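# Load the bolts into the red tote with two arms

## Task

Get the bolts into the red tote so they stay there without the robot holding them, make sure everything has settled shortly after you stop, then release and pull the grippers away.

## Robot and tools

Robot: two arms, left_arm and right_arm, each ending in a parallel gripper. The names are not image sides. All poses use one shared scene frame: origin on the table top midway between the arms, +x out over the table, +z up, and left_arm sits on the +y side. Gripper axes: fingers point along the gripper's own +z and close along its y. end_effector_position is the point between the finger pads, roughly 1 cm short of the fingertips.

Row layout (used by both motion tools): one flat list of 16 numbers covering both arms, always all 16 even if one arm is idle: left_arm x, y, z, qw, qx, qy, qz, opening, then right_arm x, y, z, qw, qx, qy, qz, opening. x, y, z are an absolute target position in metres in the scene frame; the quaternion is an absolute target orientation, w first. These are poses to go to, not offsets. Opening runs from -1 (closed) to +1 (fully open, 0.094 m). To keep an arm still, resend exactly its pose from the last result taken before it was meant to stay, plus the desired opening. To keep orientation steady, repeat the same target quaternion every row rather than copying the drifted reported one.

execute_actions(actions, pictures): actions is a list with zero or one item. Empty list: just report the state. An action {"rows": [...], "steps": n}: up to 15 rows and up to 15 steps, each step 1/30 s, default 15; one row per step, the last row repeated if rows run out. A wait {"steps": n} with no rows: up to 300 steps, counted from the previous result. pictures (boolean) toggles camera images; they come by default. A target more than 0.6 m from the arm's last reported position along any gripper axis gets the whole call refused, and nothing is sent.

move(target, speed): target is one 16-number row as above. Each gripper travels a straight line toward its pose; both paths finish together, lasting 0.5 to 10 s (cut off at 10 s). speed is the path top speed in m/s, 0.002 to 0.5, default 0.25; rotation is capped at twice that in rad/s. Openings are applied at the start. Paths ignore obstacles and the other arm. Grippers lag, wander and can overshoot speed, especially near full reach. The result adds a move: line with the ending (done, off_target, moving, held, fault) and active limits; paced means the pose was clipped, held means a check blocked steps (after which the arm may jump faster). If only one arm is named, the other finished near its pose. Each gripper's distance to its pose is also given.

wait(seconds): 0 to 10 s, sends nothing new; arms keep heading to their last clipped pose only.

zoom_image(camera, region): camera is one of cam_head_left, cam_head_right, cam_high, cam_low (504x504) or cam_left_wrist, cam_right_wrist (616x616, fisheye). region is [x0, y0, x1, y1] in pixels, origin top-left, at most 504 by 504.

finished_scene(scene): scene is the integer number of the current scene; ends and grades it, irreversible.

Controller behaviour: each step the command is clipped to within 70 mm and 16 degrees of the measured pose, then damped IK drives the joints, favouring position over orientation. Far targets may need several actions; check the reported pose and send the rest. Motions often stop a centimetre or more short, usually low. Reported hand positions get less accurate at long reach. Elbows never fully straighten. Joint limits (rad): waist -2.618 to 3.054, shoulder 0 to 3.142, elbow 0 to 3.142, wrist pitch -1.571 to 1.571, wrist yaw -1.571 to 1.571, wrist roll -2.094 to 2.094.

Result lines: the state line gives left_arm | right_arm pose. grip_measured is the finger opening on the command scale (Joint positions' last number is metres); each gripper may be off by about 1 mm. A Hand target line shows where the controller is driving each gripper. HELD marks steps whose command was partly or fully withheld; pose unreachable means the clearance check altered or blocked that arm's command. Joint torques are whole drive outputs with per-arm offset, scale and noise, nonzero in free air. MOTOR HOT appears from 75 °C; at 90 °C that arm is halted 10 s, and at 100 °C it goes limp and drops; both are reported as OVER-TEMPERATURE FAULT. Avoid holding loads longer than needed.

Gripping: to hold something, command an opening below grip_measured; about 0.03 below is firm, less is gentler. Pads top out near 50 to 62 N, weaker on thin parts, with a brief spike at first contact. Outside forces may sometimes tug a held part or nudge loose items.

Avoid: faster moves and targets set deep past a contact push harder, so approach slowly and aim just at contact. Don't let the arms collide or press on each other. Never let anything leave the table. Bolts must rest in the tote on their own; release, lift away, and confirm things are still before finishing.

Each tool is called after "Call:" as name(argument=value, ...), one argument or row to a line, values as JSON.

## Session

Call:
execute_actions(
  actions=[],
)

Scene clock: 0.00 s of 5100.00 s.
left_arm: end_effector_position=(+0.6363, +0.3679, +0.2309) grip_measured=+1.000 end_effector_quat_wxyz=(-0.484, +0.717, -0.258, +0.430) | right_arm: end_effector_position=(+0.2030, -0.6017, +0.1475) grip_measured=+1.000 end_effector_quat_wxyz=(+0.580, -0.294, +0.640, -0.409)
Joint positions: left_arm=[-0.124  2.092  1.553  0.343 -0.6   -2.063  0.094] | right_arm=[-1.233  1.67   0.222  1.461 -1.07  -1.034  0.094]
Joint velocities: left_arm=[-0.022  0.012  0.027  0.007 -0.007 -0.051  0.   ] | right_arm=[-0.007  0.007  0.002  0.081  0.037 -0.007  0.   ]
Joint torques (N m, as the arm reports them, + toward a larger angle): no reading
Motor temperatures (°C, as the motors report them): left_arm=[25 31 29 25 24 25] | right_arm=[25 27 26 29 27 25]
Hand target (left_arm): +0.635, +0.368, +0.245; -0.488, +0.712, -0.252, +0.438
Hand target (right_arm): +0.203, -0.603, +0.151; +0.580, -0.296, +0.637, -0.412

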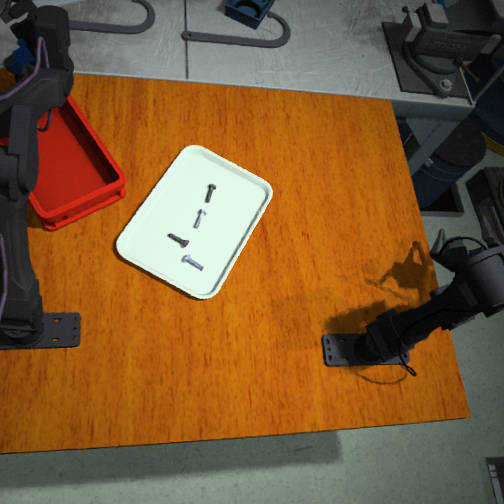

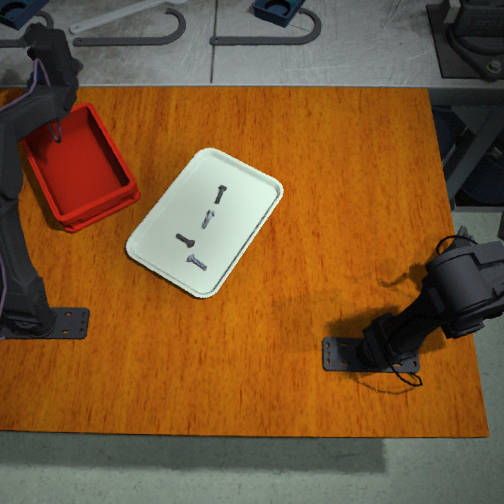

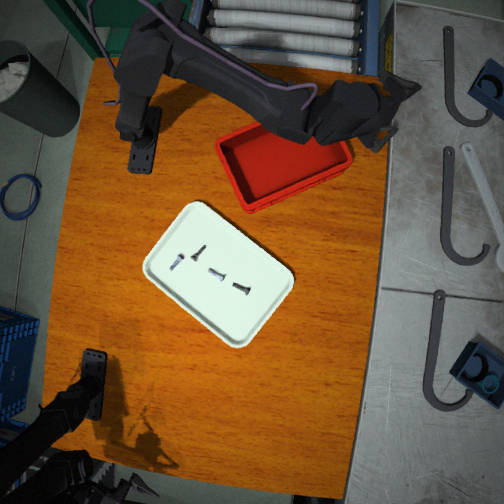

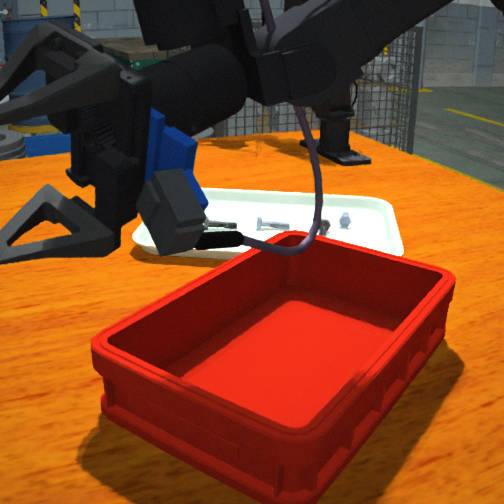

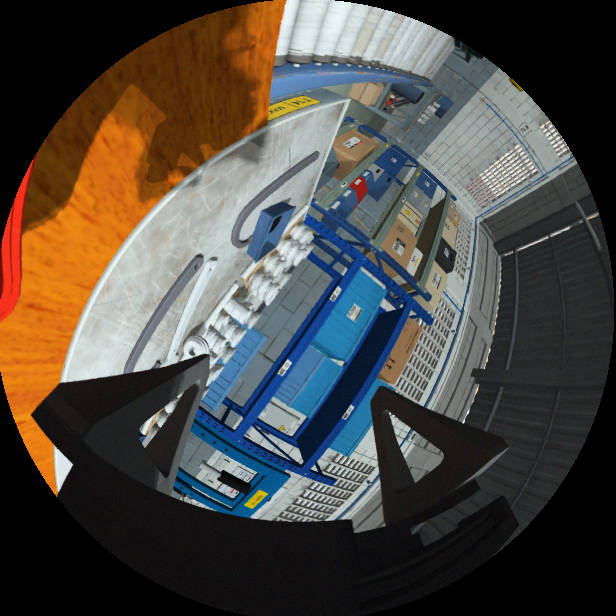

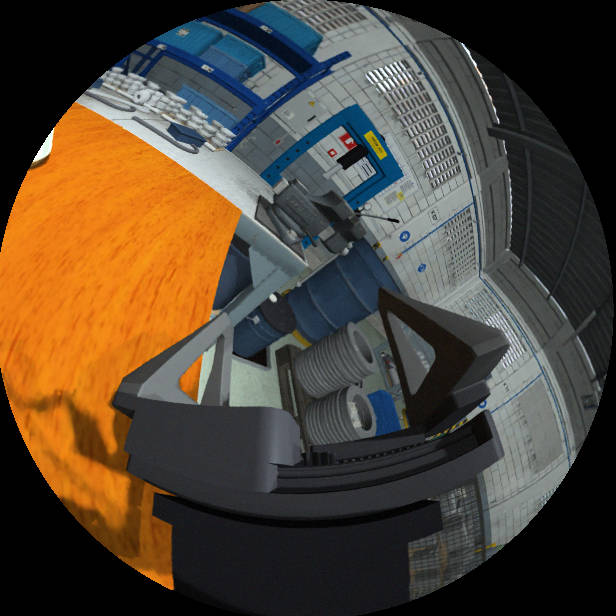

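Call:
move(
  target=[0.40,0.12,0.17,0,0.12,0.993,0,-0.2,0.203,-0.603,0.151,0.58,-0.296,0.637,-0.412,1],
  speed=0.35,
)

Scene clock: 15.70 s of 5100.00 s.
left_arm: end_effector_position=(+0.4063, +0.1137, +0.1622) grip_measured=-0.198 end_effector_quat_wxyz=(+0.044, +0.119, +0.991, -0.031) | right_arm: end_effector_position=(+0.2030, -0.6017, +0.1475) grip_measured=+1.000 end_effector_quat_wxyz=(+0.580, -0.294, +0.640, -0.409)
Joint positions: left_arm=[-0.527  2.203  2.276 -1.538  0.023 -0.277  0.038] | right_arm=[-1.233  1.67   0.222  1.461 -1.07  -1.034  0.094]
Joint velocities: left_arm=[ 0.002  0.017  0.007  0.022 -0.007 -0.022 -0.   ] | right_arm=[-0.017 -0.007 -0.007  0.037 -0.007  0.022  0.   ]
Joint torques (N m, as the arm reports them, + toward a larger angle): left_arm=[ -0.05 -10.38   7.65   0.22  -0.13   0.09] | right_arm=[-0.19 -4.42  4.64  1.72 -0.03  0.  ]
Motor temperatures (°C, as the motors report them): left_arm=[25 34 31 27 24 25] | right_arm=[25 28 26 30 27 25]
Hand target (left_arm): +0.405, +0.116, +0.165; +0.044, +0.123, +0.991, -0.024
Hand target (right_arm): +0.203, -0.603, +0.151; +0.580, -0.296, +0.637, -0.412
Off the commanded pose (left_arm): 0.012 m, 6 deg.
Off the commanded pose (right_arm): 0.004 m, 1 deg.
joint sent to its limit (left arm) — the command would take joint 4 (wrist pitch) past its lower limit, so that joint was sent only as far as its limit.
After step 90, 8.13 s passed at rest.
move: off_target (left_arm)

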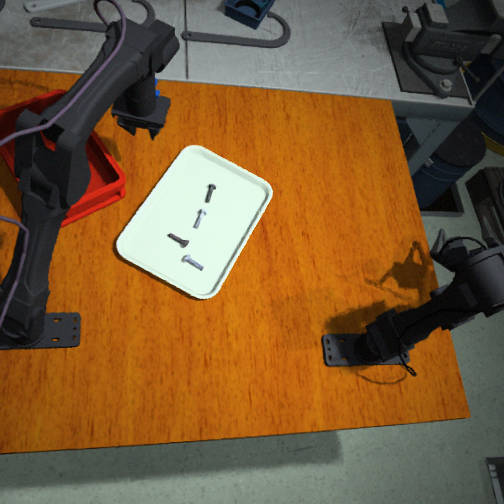

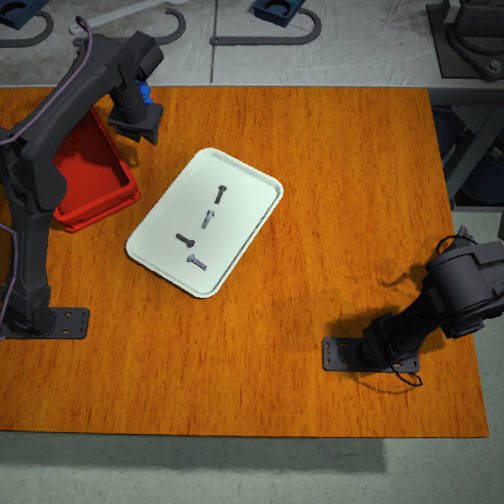

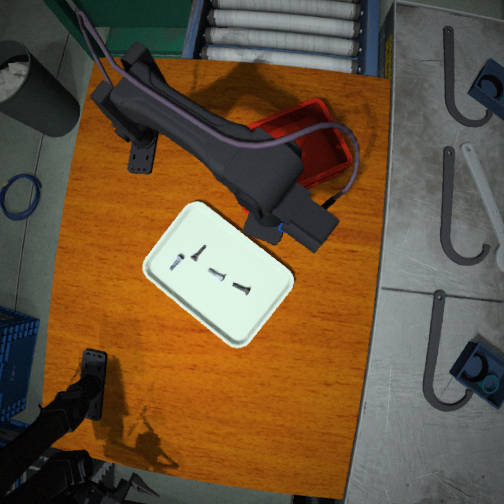

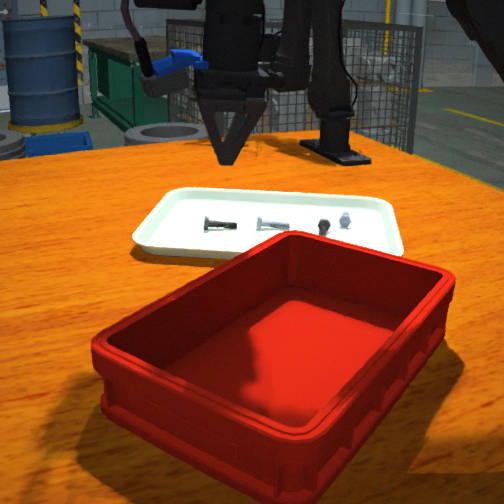

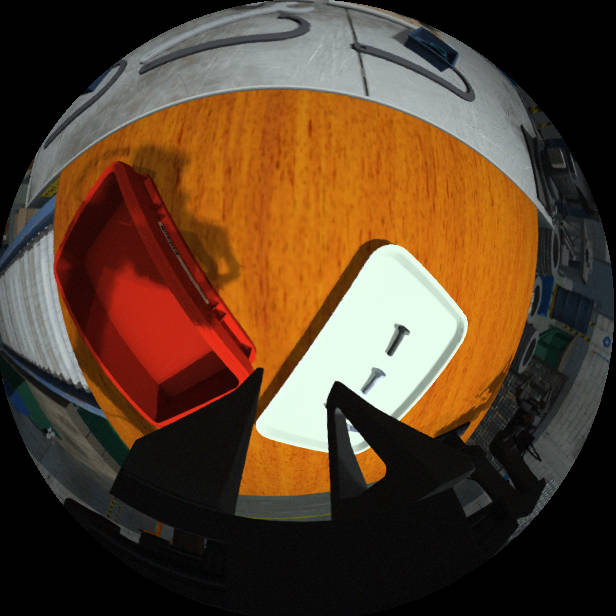

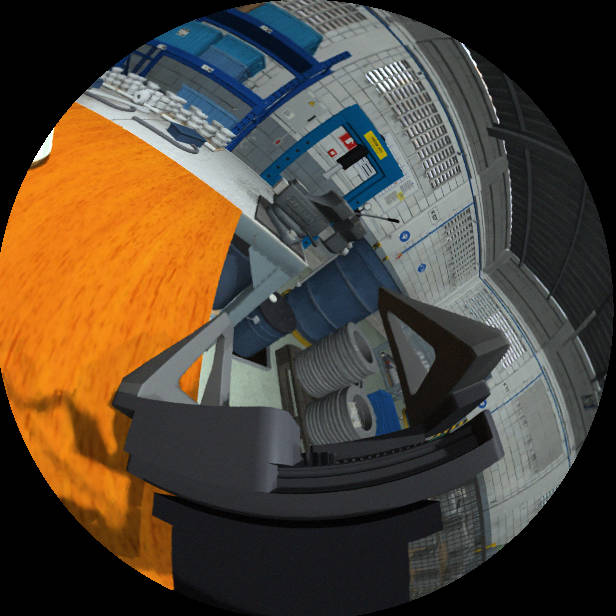

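Call:
move(
  target=[0.355,-0.045,0.055,0,0.12,0.993,0,-0.2,0.203,-0.603,0.151,0.58,-0.296,0.637,-0.412,1],
  speed=0.2,
)

Scene clock: 19.93 s of 5100.00 s.
left_arm: end_effector_position=(+0.3524, -0.0493, +0.0445) grip_measured=-0.198 end_effector_quat_wxyz=(-0.000, +0.126, +0.992, -0.012) | right_arm: end_effector_position=(+0.2030, -0.6017, +0.1475) grip_measured=+1.000 end_effector_quat_wxyz=(+0.580, -0.294, +0.640, -0.409)
Joint positions: left_arm=[-0.869  2.673  2.653 -1.536  0.018 -0.605  0.038] | right_arm=[-1.233  1.67   0.222  1.461 -1.07  -1.034  0.094]
Joint velocities: left_arm=[-0.002  0.007 -0.002 -0.022 -0.081  0.051 -0.   ] | right_arm=[ 0.007  0.002  0.002 -0.066  0.037 -0.007  0.   ]
Joint torques (N m, as the arm reports them, + toward a larger angle): left_arm=[  0.4  -13.42   9.06   0.01  -0.12  -0.06] | right_arm=[-0.18 -4.46  4.63  1.7  -0.05  0.01]
Motor temperatures (°C, as the motors report them): left_arm=[25 35 31 26 24 25] | right_arm=[25 28 26 30 27 25]
Hand target (left_arm): +0.356, -0.047, +0.055; +0.008, +0.120, +0.993, -0.012
Hand target (right_arm): +0.203, -0.603, +0.151; +0.580, -0.296, +0.637, -0.412
Off the commanded pose (left_arm): 0.012 m, 1 deg.
Off the commanded pose (right_arm): 0.004 m, 1 deg.
joint sent to its limit (left arm) — the command would take joint 4 (wrist pitch) past its lower limit, so that joint was sent only as far as its limit.
move: off_target (left_arm)

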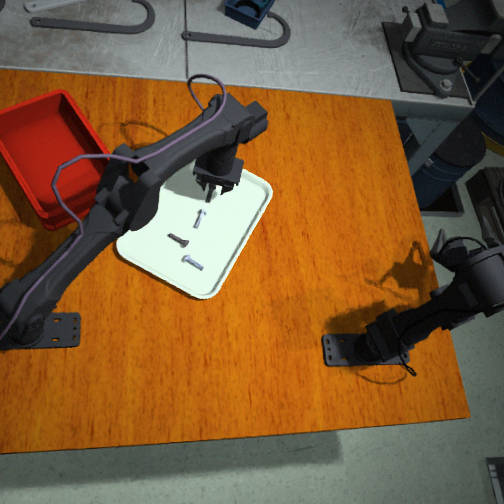

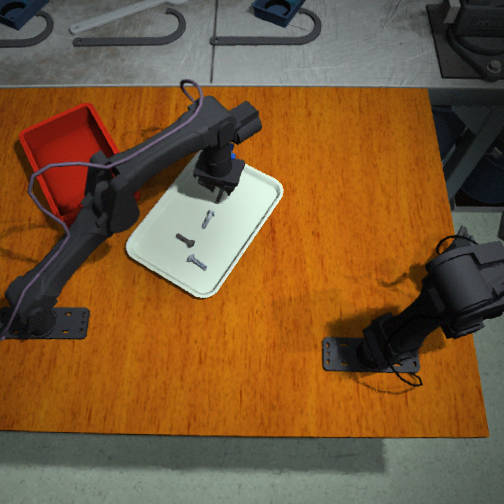

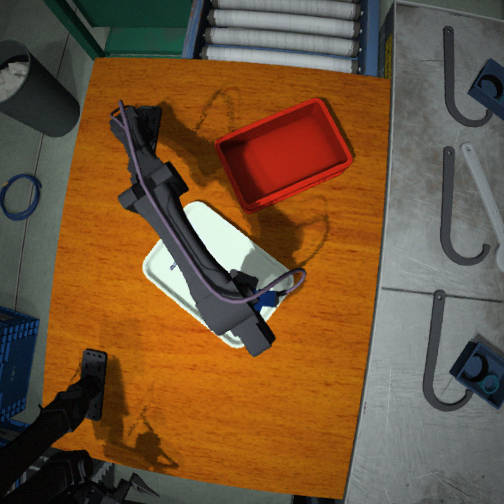

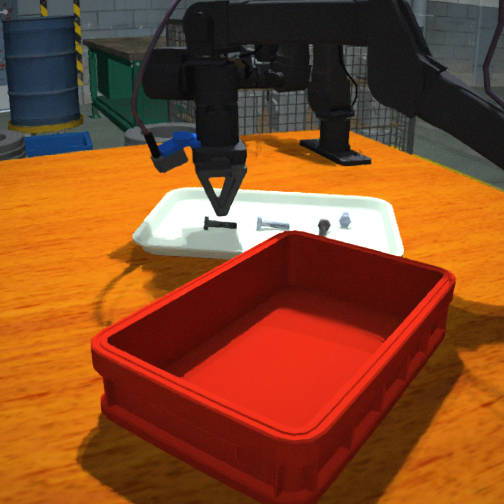

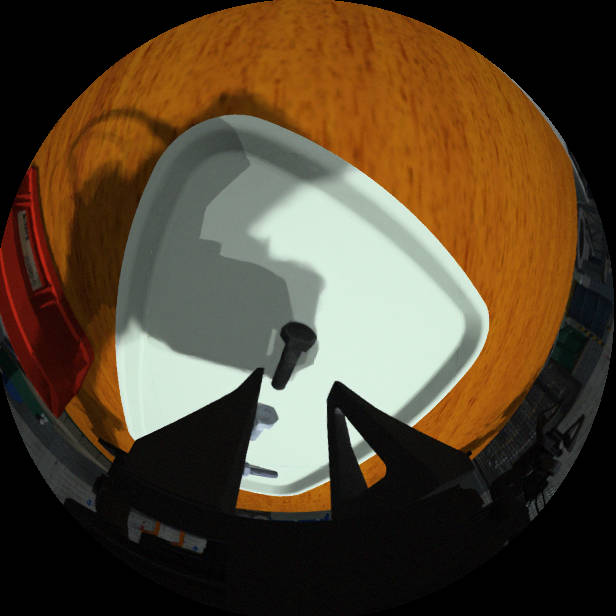

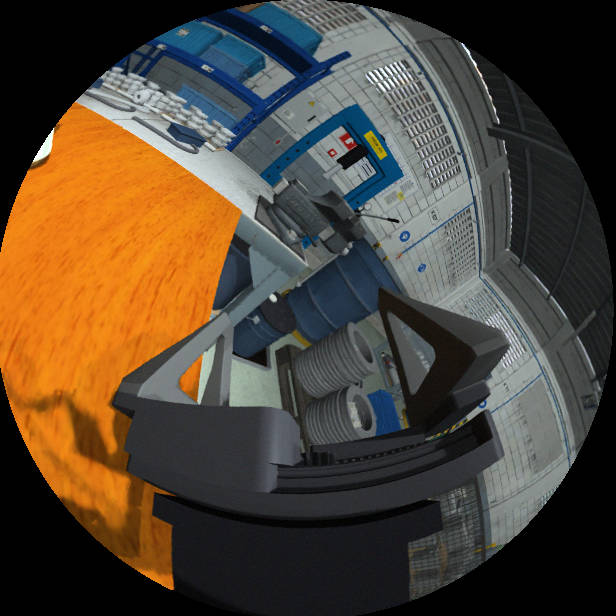

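Call:
move(
  target=[0.351,-0.038,0.02,0,0.19,0.982,0,-0.2,0.203,-0.603,0.151,0.58,-0.296,0.637,-0.412,1],
  speed=0.04,
)

Scene clock: 24.40 s of 5100.00 s.
left_arm: end_effector_position=(+0.3462, -0.0410, +0.0196) grip_measured=-0.198 end_effector_quat_wxyz=(-0.009, +0.189, +0.982, -0.001) | right_arm: end_effector_position=(+0.2030, -0.6017, +0.1475) grip_measured=+1.000 end_effector_quat_wxyz=(+0.580, -0.294, +0.640, -0.409)
Joint positions: left_arm=[-0.869  2.601  2.415 -1.397  0.014 -0.475  0.038] | right_arm=[-1.233  1.67   0.222  1.461 -1.07  -1.034  0.094]
Joint velocities: left_arm=[ 0.007 -0.002 -0.017 -0.007  0.022  0.022 -0.001] | right_arm=[-0.002  0.007 -0.012  0.007 -0.037 -0.037  0.   ]
Joint torques (N m, as the arm reports them, + toward a larger angle): left_arm=[  0.29 -13.5    4.32   0.43  -0.13   0.05] | right_arm=[-0.21 -4.45  4.64  1.72 -0.04  0.02]
Motor temperatures (°C, as the motors report them): left_arm=[25 36 31 26 24 25] | right_arm=[25 28 26 31 27 25]
Hand target (left_arm): +0.351, -0.038, +0.020; -0.001, +0.190, +0.982, +0.001
Hand target (right_arm): +0.203, -0.603, +0.151; +0.580, -0.296, +0.637, -0.412
Off the commanded pose (left_arm): 0.006 m, 1 deg.
Off the commanded pose (right_arm): 0.004 m, 1 deg.
move: done

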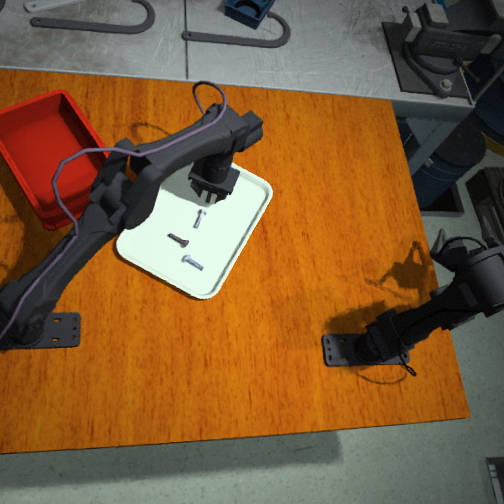

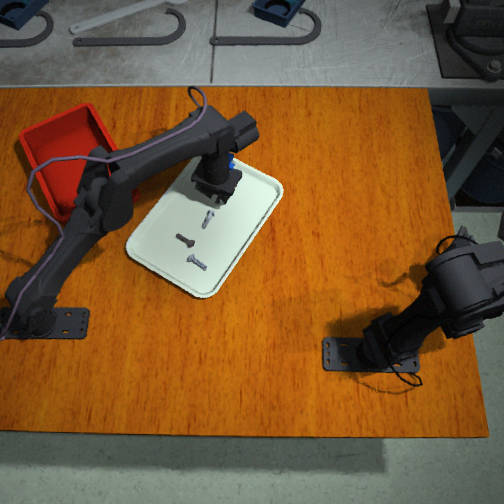

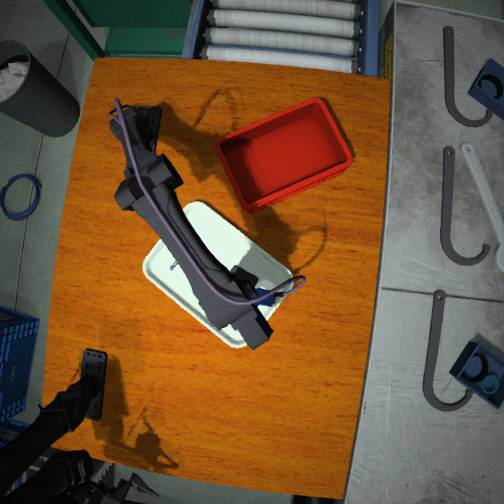

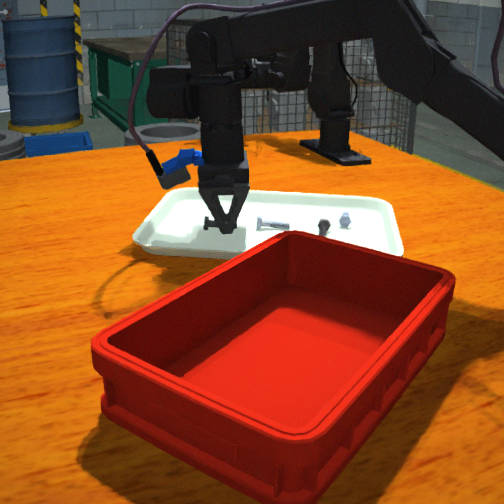

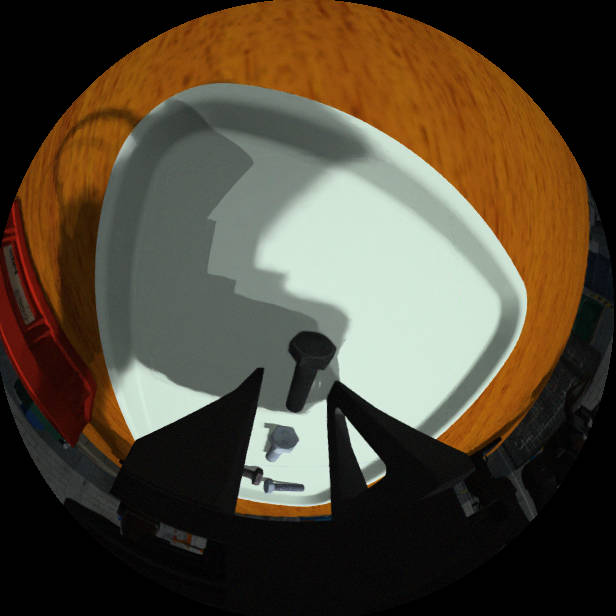

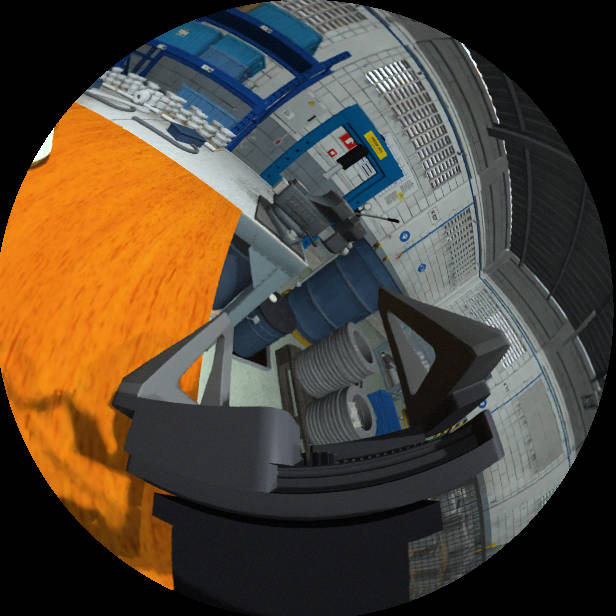

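Call:
execute_actions(
  actions=[
    {"rows":[[0.351,-0.038,0.019,0,0.19,0.982,0,-0.88,0.203,-0.603,0.151,0.58,-0.296,0.637,-0.412,1]]},
  ],
  pictures=false,
)

Call:
move(
  target=[0.37,0.07,0.145,0,0.1,0.995,0,-0.88,0.203,-0.603,0.151,0.58,-0.296,0.637,-0.412,1],
)

Call:
move(
  target=[0.455,0.30,0.14,0,-0.27,0.963,0,-0.88,0.203,-0.603,0.151,0.58,-0.296,0.637,-0.412,1],
)

Scene clock: 30.83 s of 5100.00 s.
left_arm: end_effector_position=(+0.3470, -0.0420, +0.0195) grip_measured=-0.858 end_effector_quat_wxyz=(-0.006, +0.191, +0.982, -0.004) | right_arm: end_effector_position=(+0.2030, -0.6017, +0.1475) grip_measured=+1.000 end_effector_quat_wxyz=(+0.580, -0.294, +0.640, -0.409)
Joint positions: left_arm=[-0.869  2.597  2.406 -1.385  0.014 -0.473  0.007] | right_arm=[-1.233  1.67   0.222  1.461 -1.07  -1.034  0.094]
Joint velocities: left_arm=[ 0.007 -0.007  0.017  0.022 -0.066  0.007 -0.001] | right_arm=[ 0.002 -0.007 -0.002  0.051  0.037 -0.007  0.   ]
Joint torques (N m, as the arm reports them, + toward a larger angle): left_arm=[  0.38 -13.43   4.52   0.37  -0.16   0.12] | right_arm=[-0.2  -4.47  4.6   1.74 -0.05 -0.01]
Motor temperatures (°C, as the motors report them): left_arm=[25 37 31 26 24 25] | right_arm=[25 28 26 31 27 25]
Hand target (left_arm): +0.351, -0.038, +0.019; -0.000, +0.190, +0.982, +0.000
Hand target (right_arm): +0.203, -0.603, +0.151; +0.580, -0.296, +0.637, -0.412
Off the commanded pose (left_arm): 0.006 m, 1 deg.
Off the commanded pose (right_arm): 0.004 m, 1 deg.
Steps of this call (steps 1 to 90: nothing new was sent; then 2.93 s passed at rest; steps 91 to 105: all 15 steps of this action). Readings (end_effector_position):
91: left_arm (+0.3464, -0.0415, +0.0196) | right_arm (+0.2030, -0.6017, +0.1475)
92: left_arm (+0.3468, -0.0420, +0.0196) | right_arm (+0.2030, -0.6017, +0.1475)
94: left_arm (+0.3469, -0.0421, +0.0193) | right_arm (+0.2030, -0.6017, +0.1475)
98: left_arm (+0.3470, -0.0421, +0.0194) | right_arm (+0.2030, -0.6017, +0.1475)
105: the state above

Scene clock: 32.37 s of 5100.00 s.
left_arm: end_effector_position=(+0.3734, +0.0673, +0.1363) grip_measured=-0.858 end_effector_quat_wxyz=(+0.014, +0.096, +0.995, -0.011) | right_arm: end_effector_position=(+0.2030, -0.6017, +0.1475) grip_measured=+1.000 end_effector_quat_wxyz=(+0.580, -0.294, +0.640, -0.409)
Joint positions: left_arm=[-0.664  2.254  2.259 -1.539  0.004 -0.458  0.007] | right_arm=[-1.233  1.67   0.222  1.461 -1.07  -1.034  0.094]
Joint velocities: left_arm=[ 0.002  0.017  0.007  0.007 -0.022 -0.022 -0.001] | right_arm=[-0.012  0.007 -0.007 -0.037 -0.051  0.022  0.   ]
Joint torques (N m, as the arm reports them, + toward a larger angle): left_arm=[ -0.07 -12.55   5.61   0.11  -0.06   0.08] | right_arm=[-0.14 -4.4   4.67  1.73 -0.04  0.  ]
Motor temperatures (°C, as the motors report them): left_arm=[25 37 30 26 24 25] | right_arm=[25 28 26 31 27 25]
Hand target (left_arm): +0.369, +0.072, +0.144; +0.016, +0.100, +0.995, -0.007
Hand target (right_arm): +0.203, -0.603, +0.151; +0.580, -0.296, +0.637, -0.412
Off the commanded pose (left_arm): 0.010 m, 2 deg.
Off the commanded pose (right_arm): 0.004 m, 1 deg.
joint sent to its limit (left arm) — the command would take joint 4 (wrist pitch) past its lower limit, so that joint was sent only as far as its limit.
move: done

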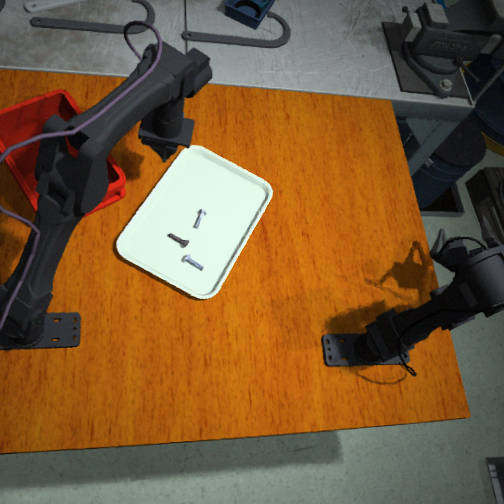

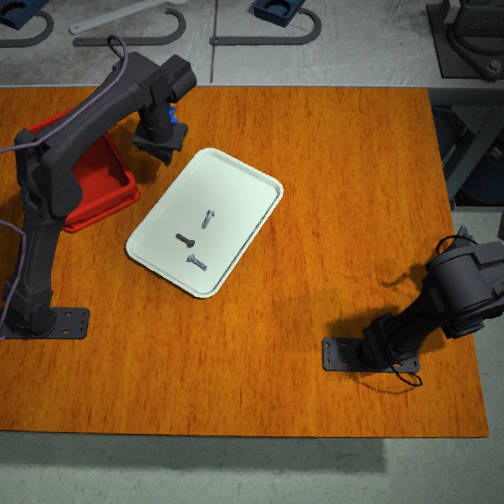

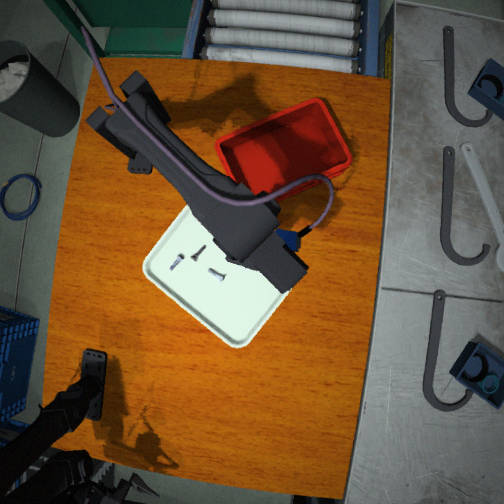

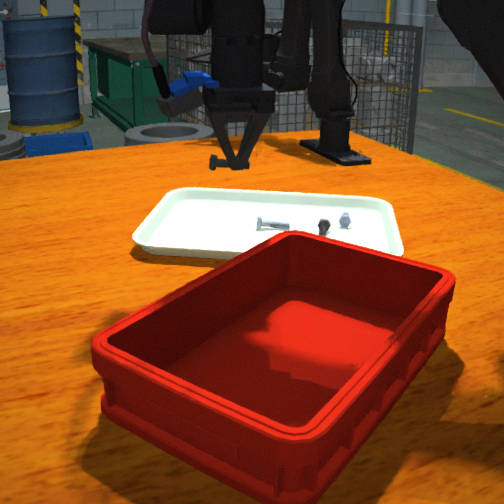

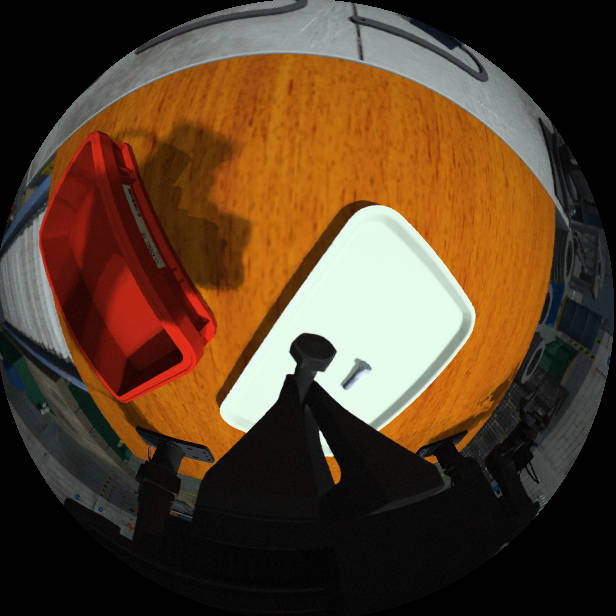

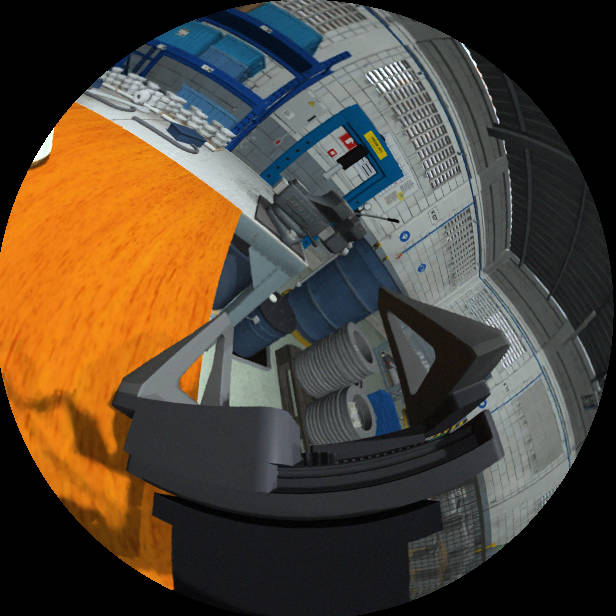

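Scene clock: 34.30 s of 5100.00 s.
left_arm: end_effector_position=(+0.4532, +0.3032, +0.1334) grip_measured=-0.859 end_effector_quat_wxyz=(+0.007, -0.269, +0.963, -0.000) | right_arm: end_effector_position=(+0.2030, -0.6017, +0.1475) grip_measured=+1.000 end_effector_quat_wxyz=(+0.580, -0.294, +0.640, -0.409)
Joint positions: left_arm=[-0.088  2.231  2.21  -1.536 -0.004 -0.62   0.007] | right_arm=[-1.233  1.67   0.222  1.461 -1.07  -1.034  0.094]
Joint velocities: left_arm=[-0.007 -0.007 -0.012  0.051 -0.037  0.007  0.   ] | right_arm=[-0.017 -0.007  0.012 -0.037 -0.007 -0.022  0.   ]
Joint torques (N m, as the arm reports them, + toward a larger angle): left_arm=[ -0.24 -10.49   9.26   0.09  -0.07  -0.05] | right_arm=[-0.17 -4.39  4.66  1.72 -0.03  0.02]
Motor temperatures (°C, as the motors report them): left_arm=[25 37 31 26 24 25] | right_arm=[25 28 26 31 27 25]
Hand target (left_arm): +0.454, +0.303, +0.140; +0.011, -0.270, +0.963, +0.003
Hand target (right_arm): +0.203, -0.603, +0.151; +0.580, -0.296, +0.637, -0.412
Off the commanded pose (left_arm): 0.008 m, 1 deg.
Off the commanded pose (right_arm): 0.004 m, 1 deg.
joint sent to its limit (left arm) — the command would take joint 4 (wrist pitch) past its lower limit, so that joint was sent only as far as its limit.
move: done

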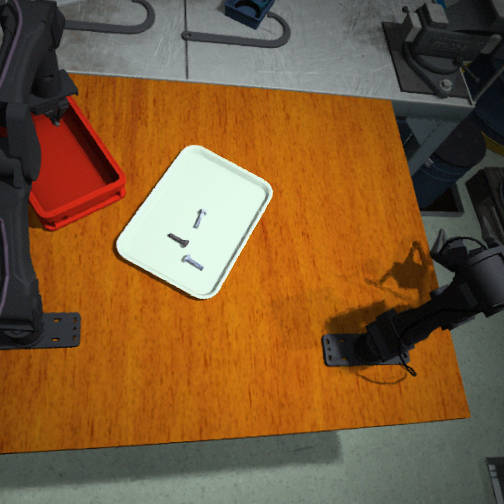

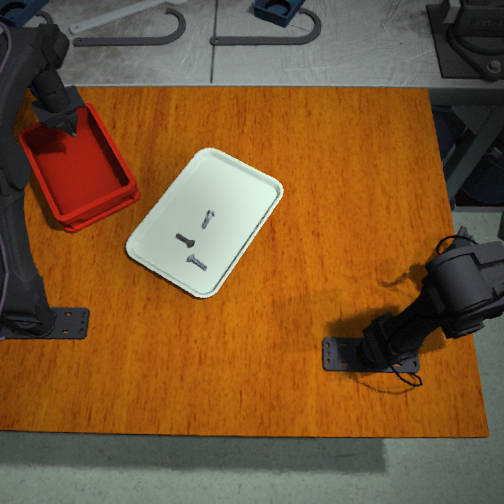

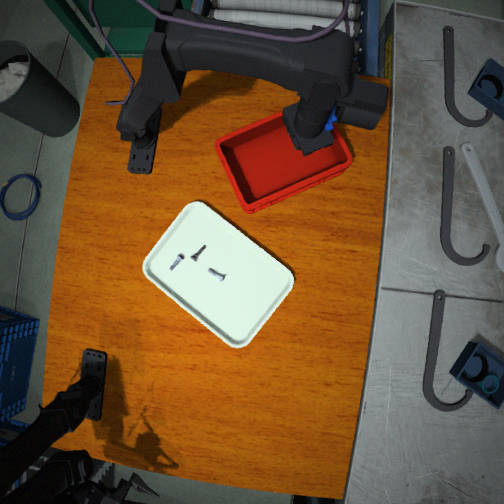

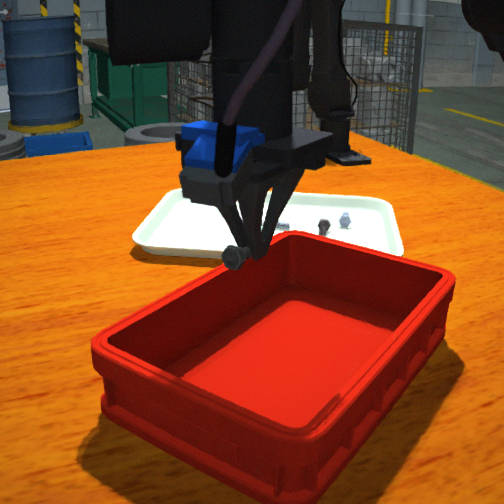

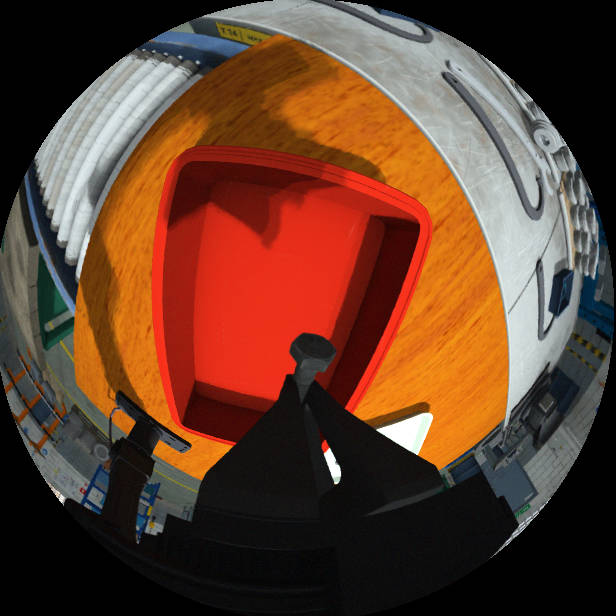

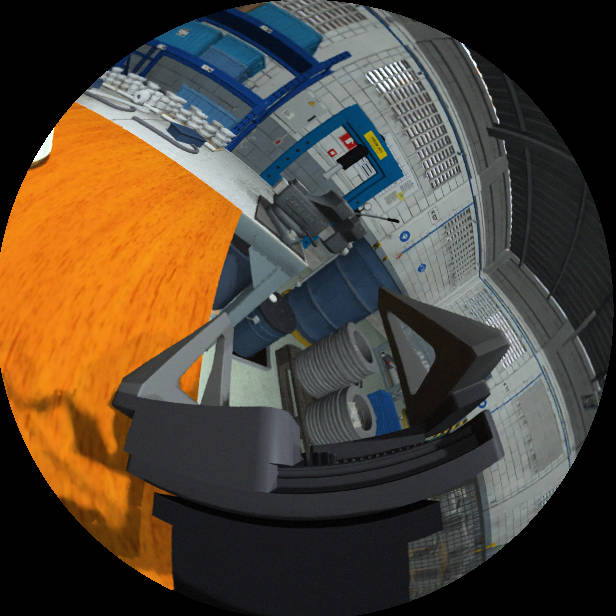

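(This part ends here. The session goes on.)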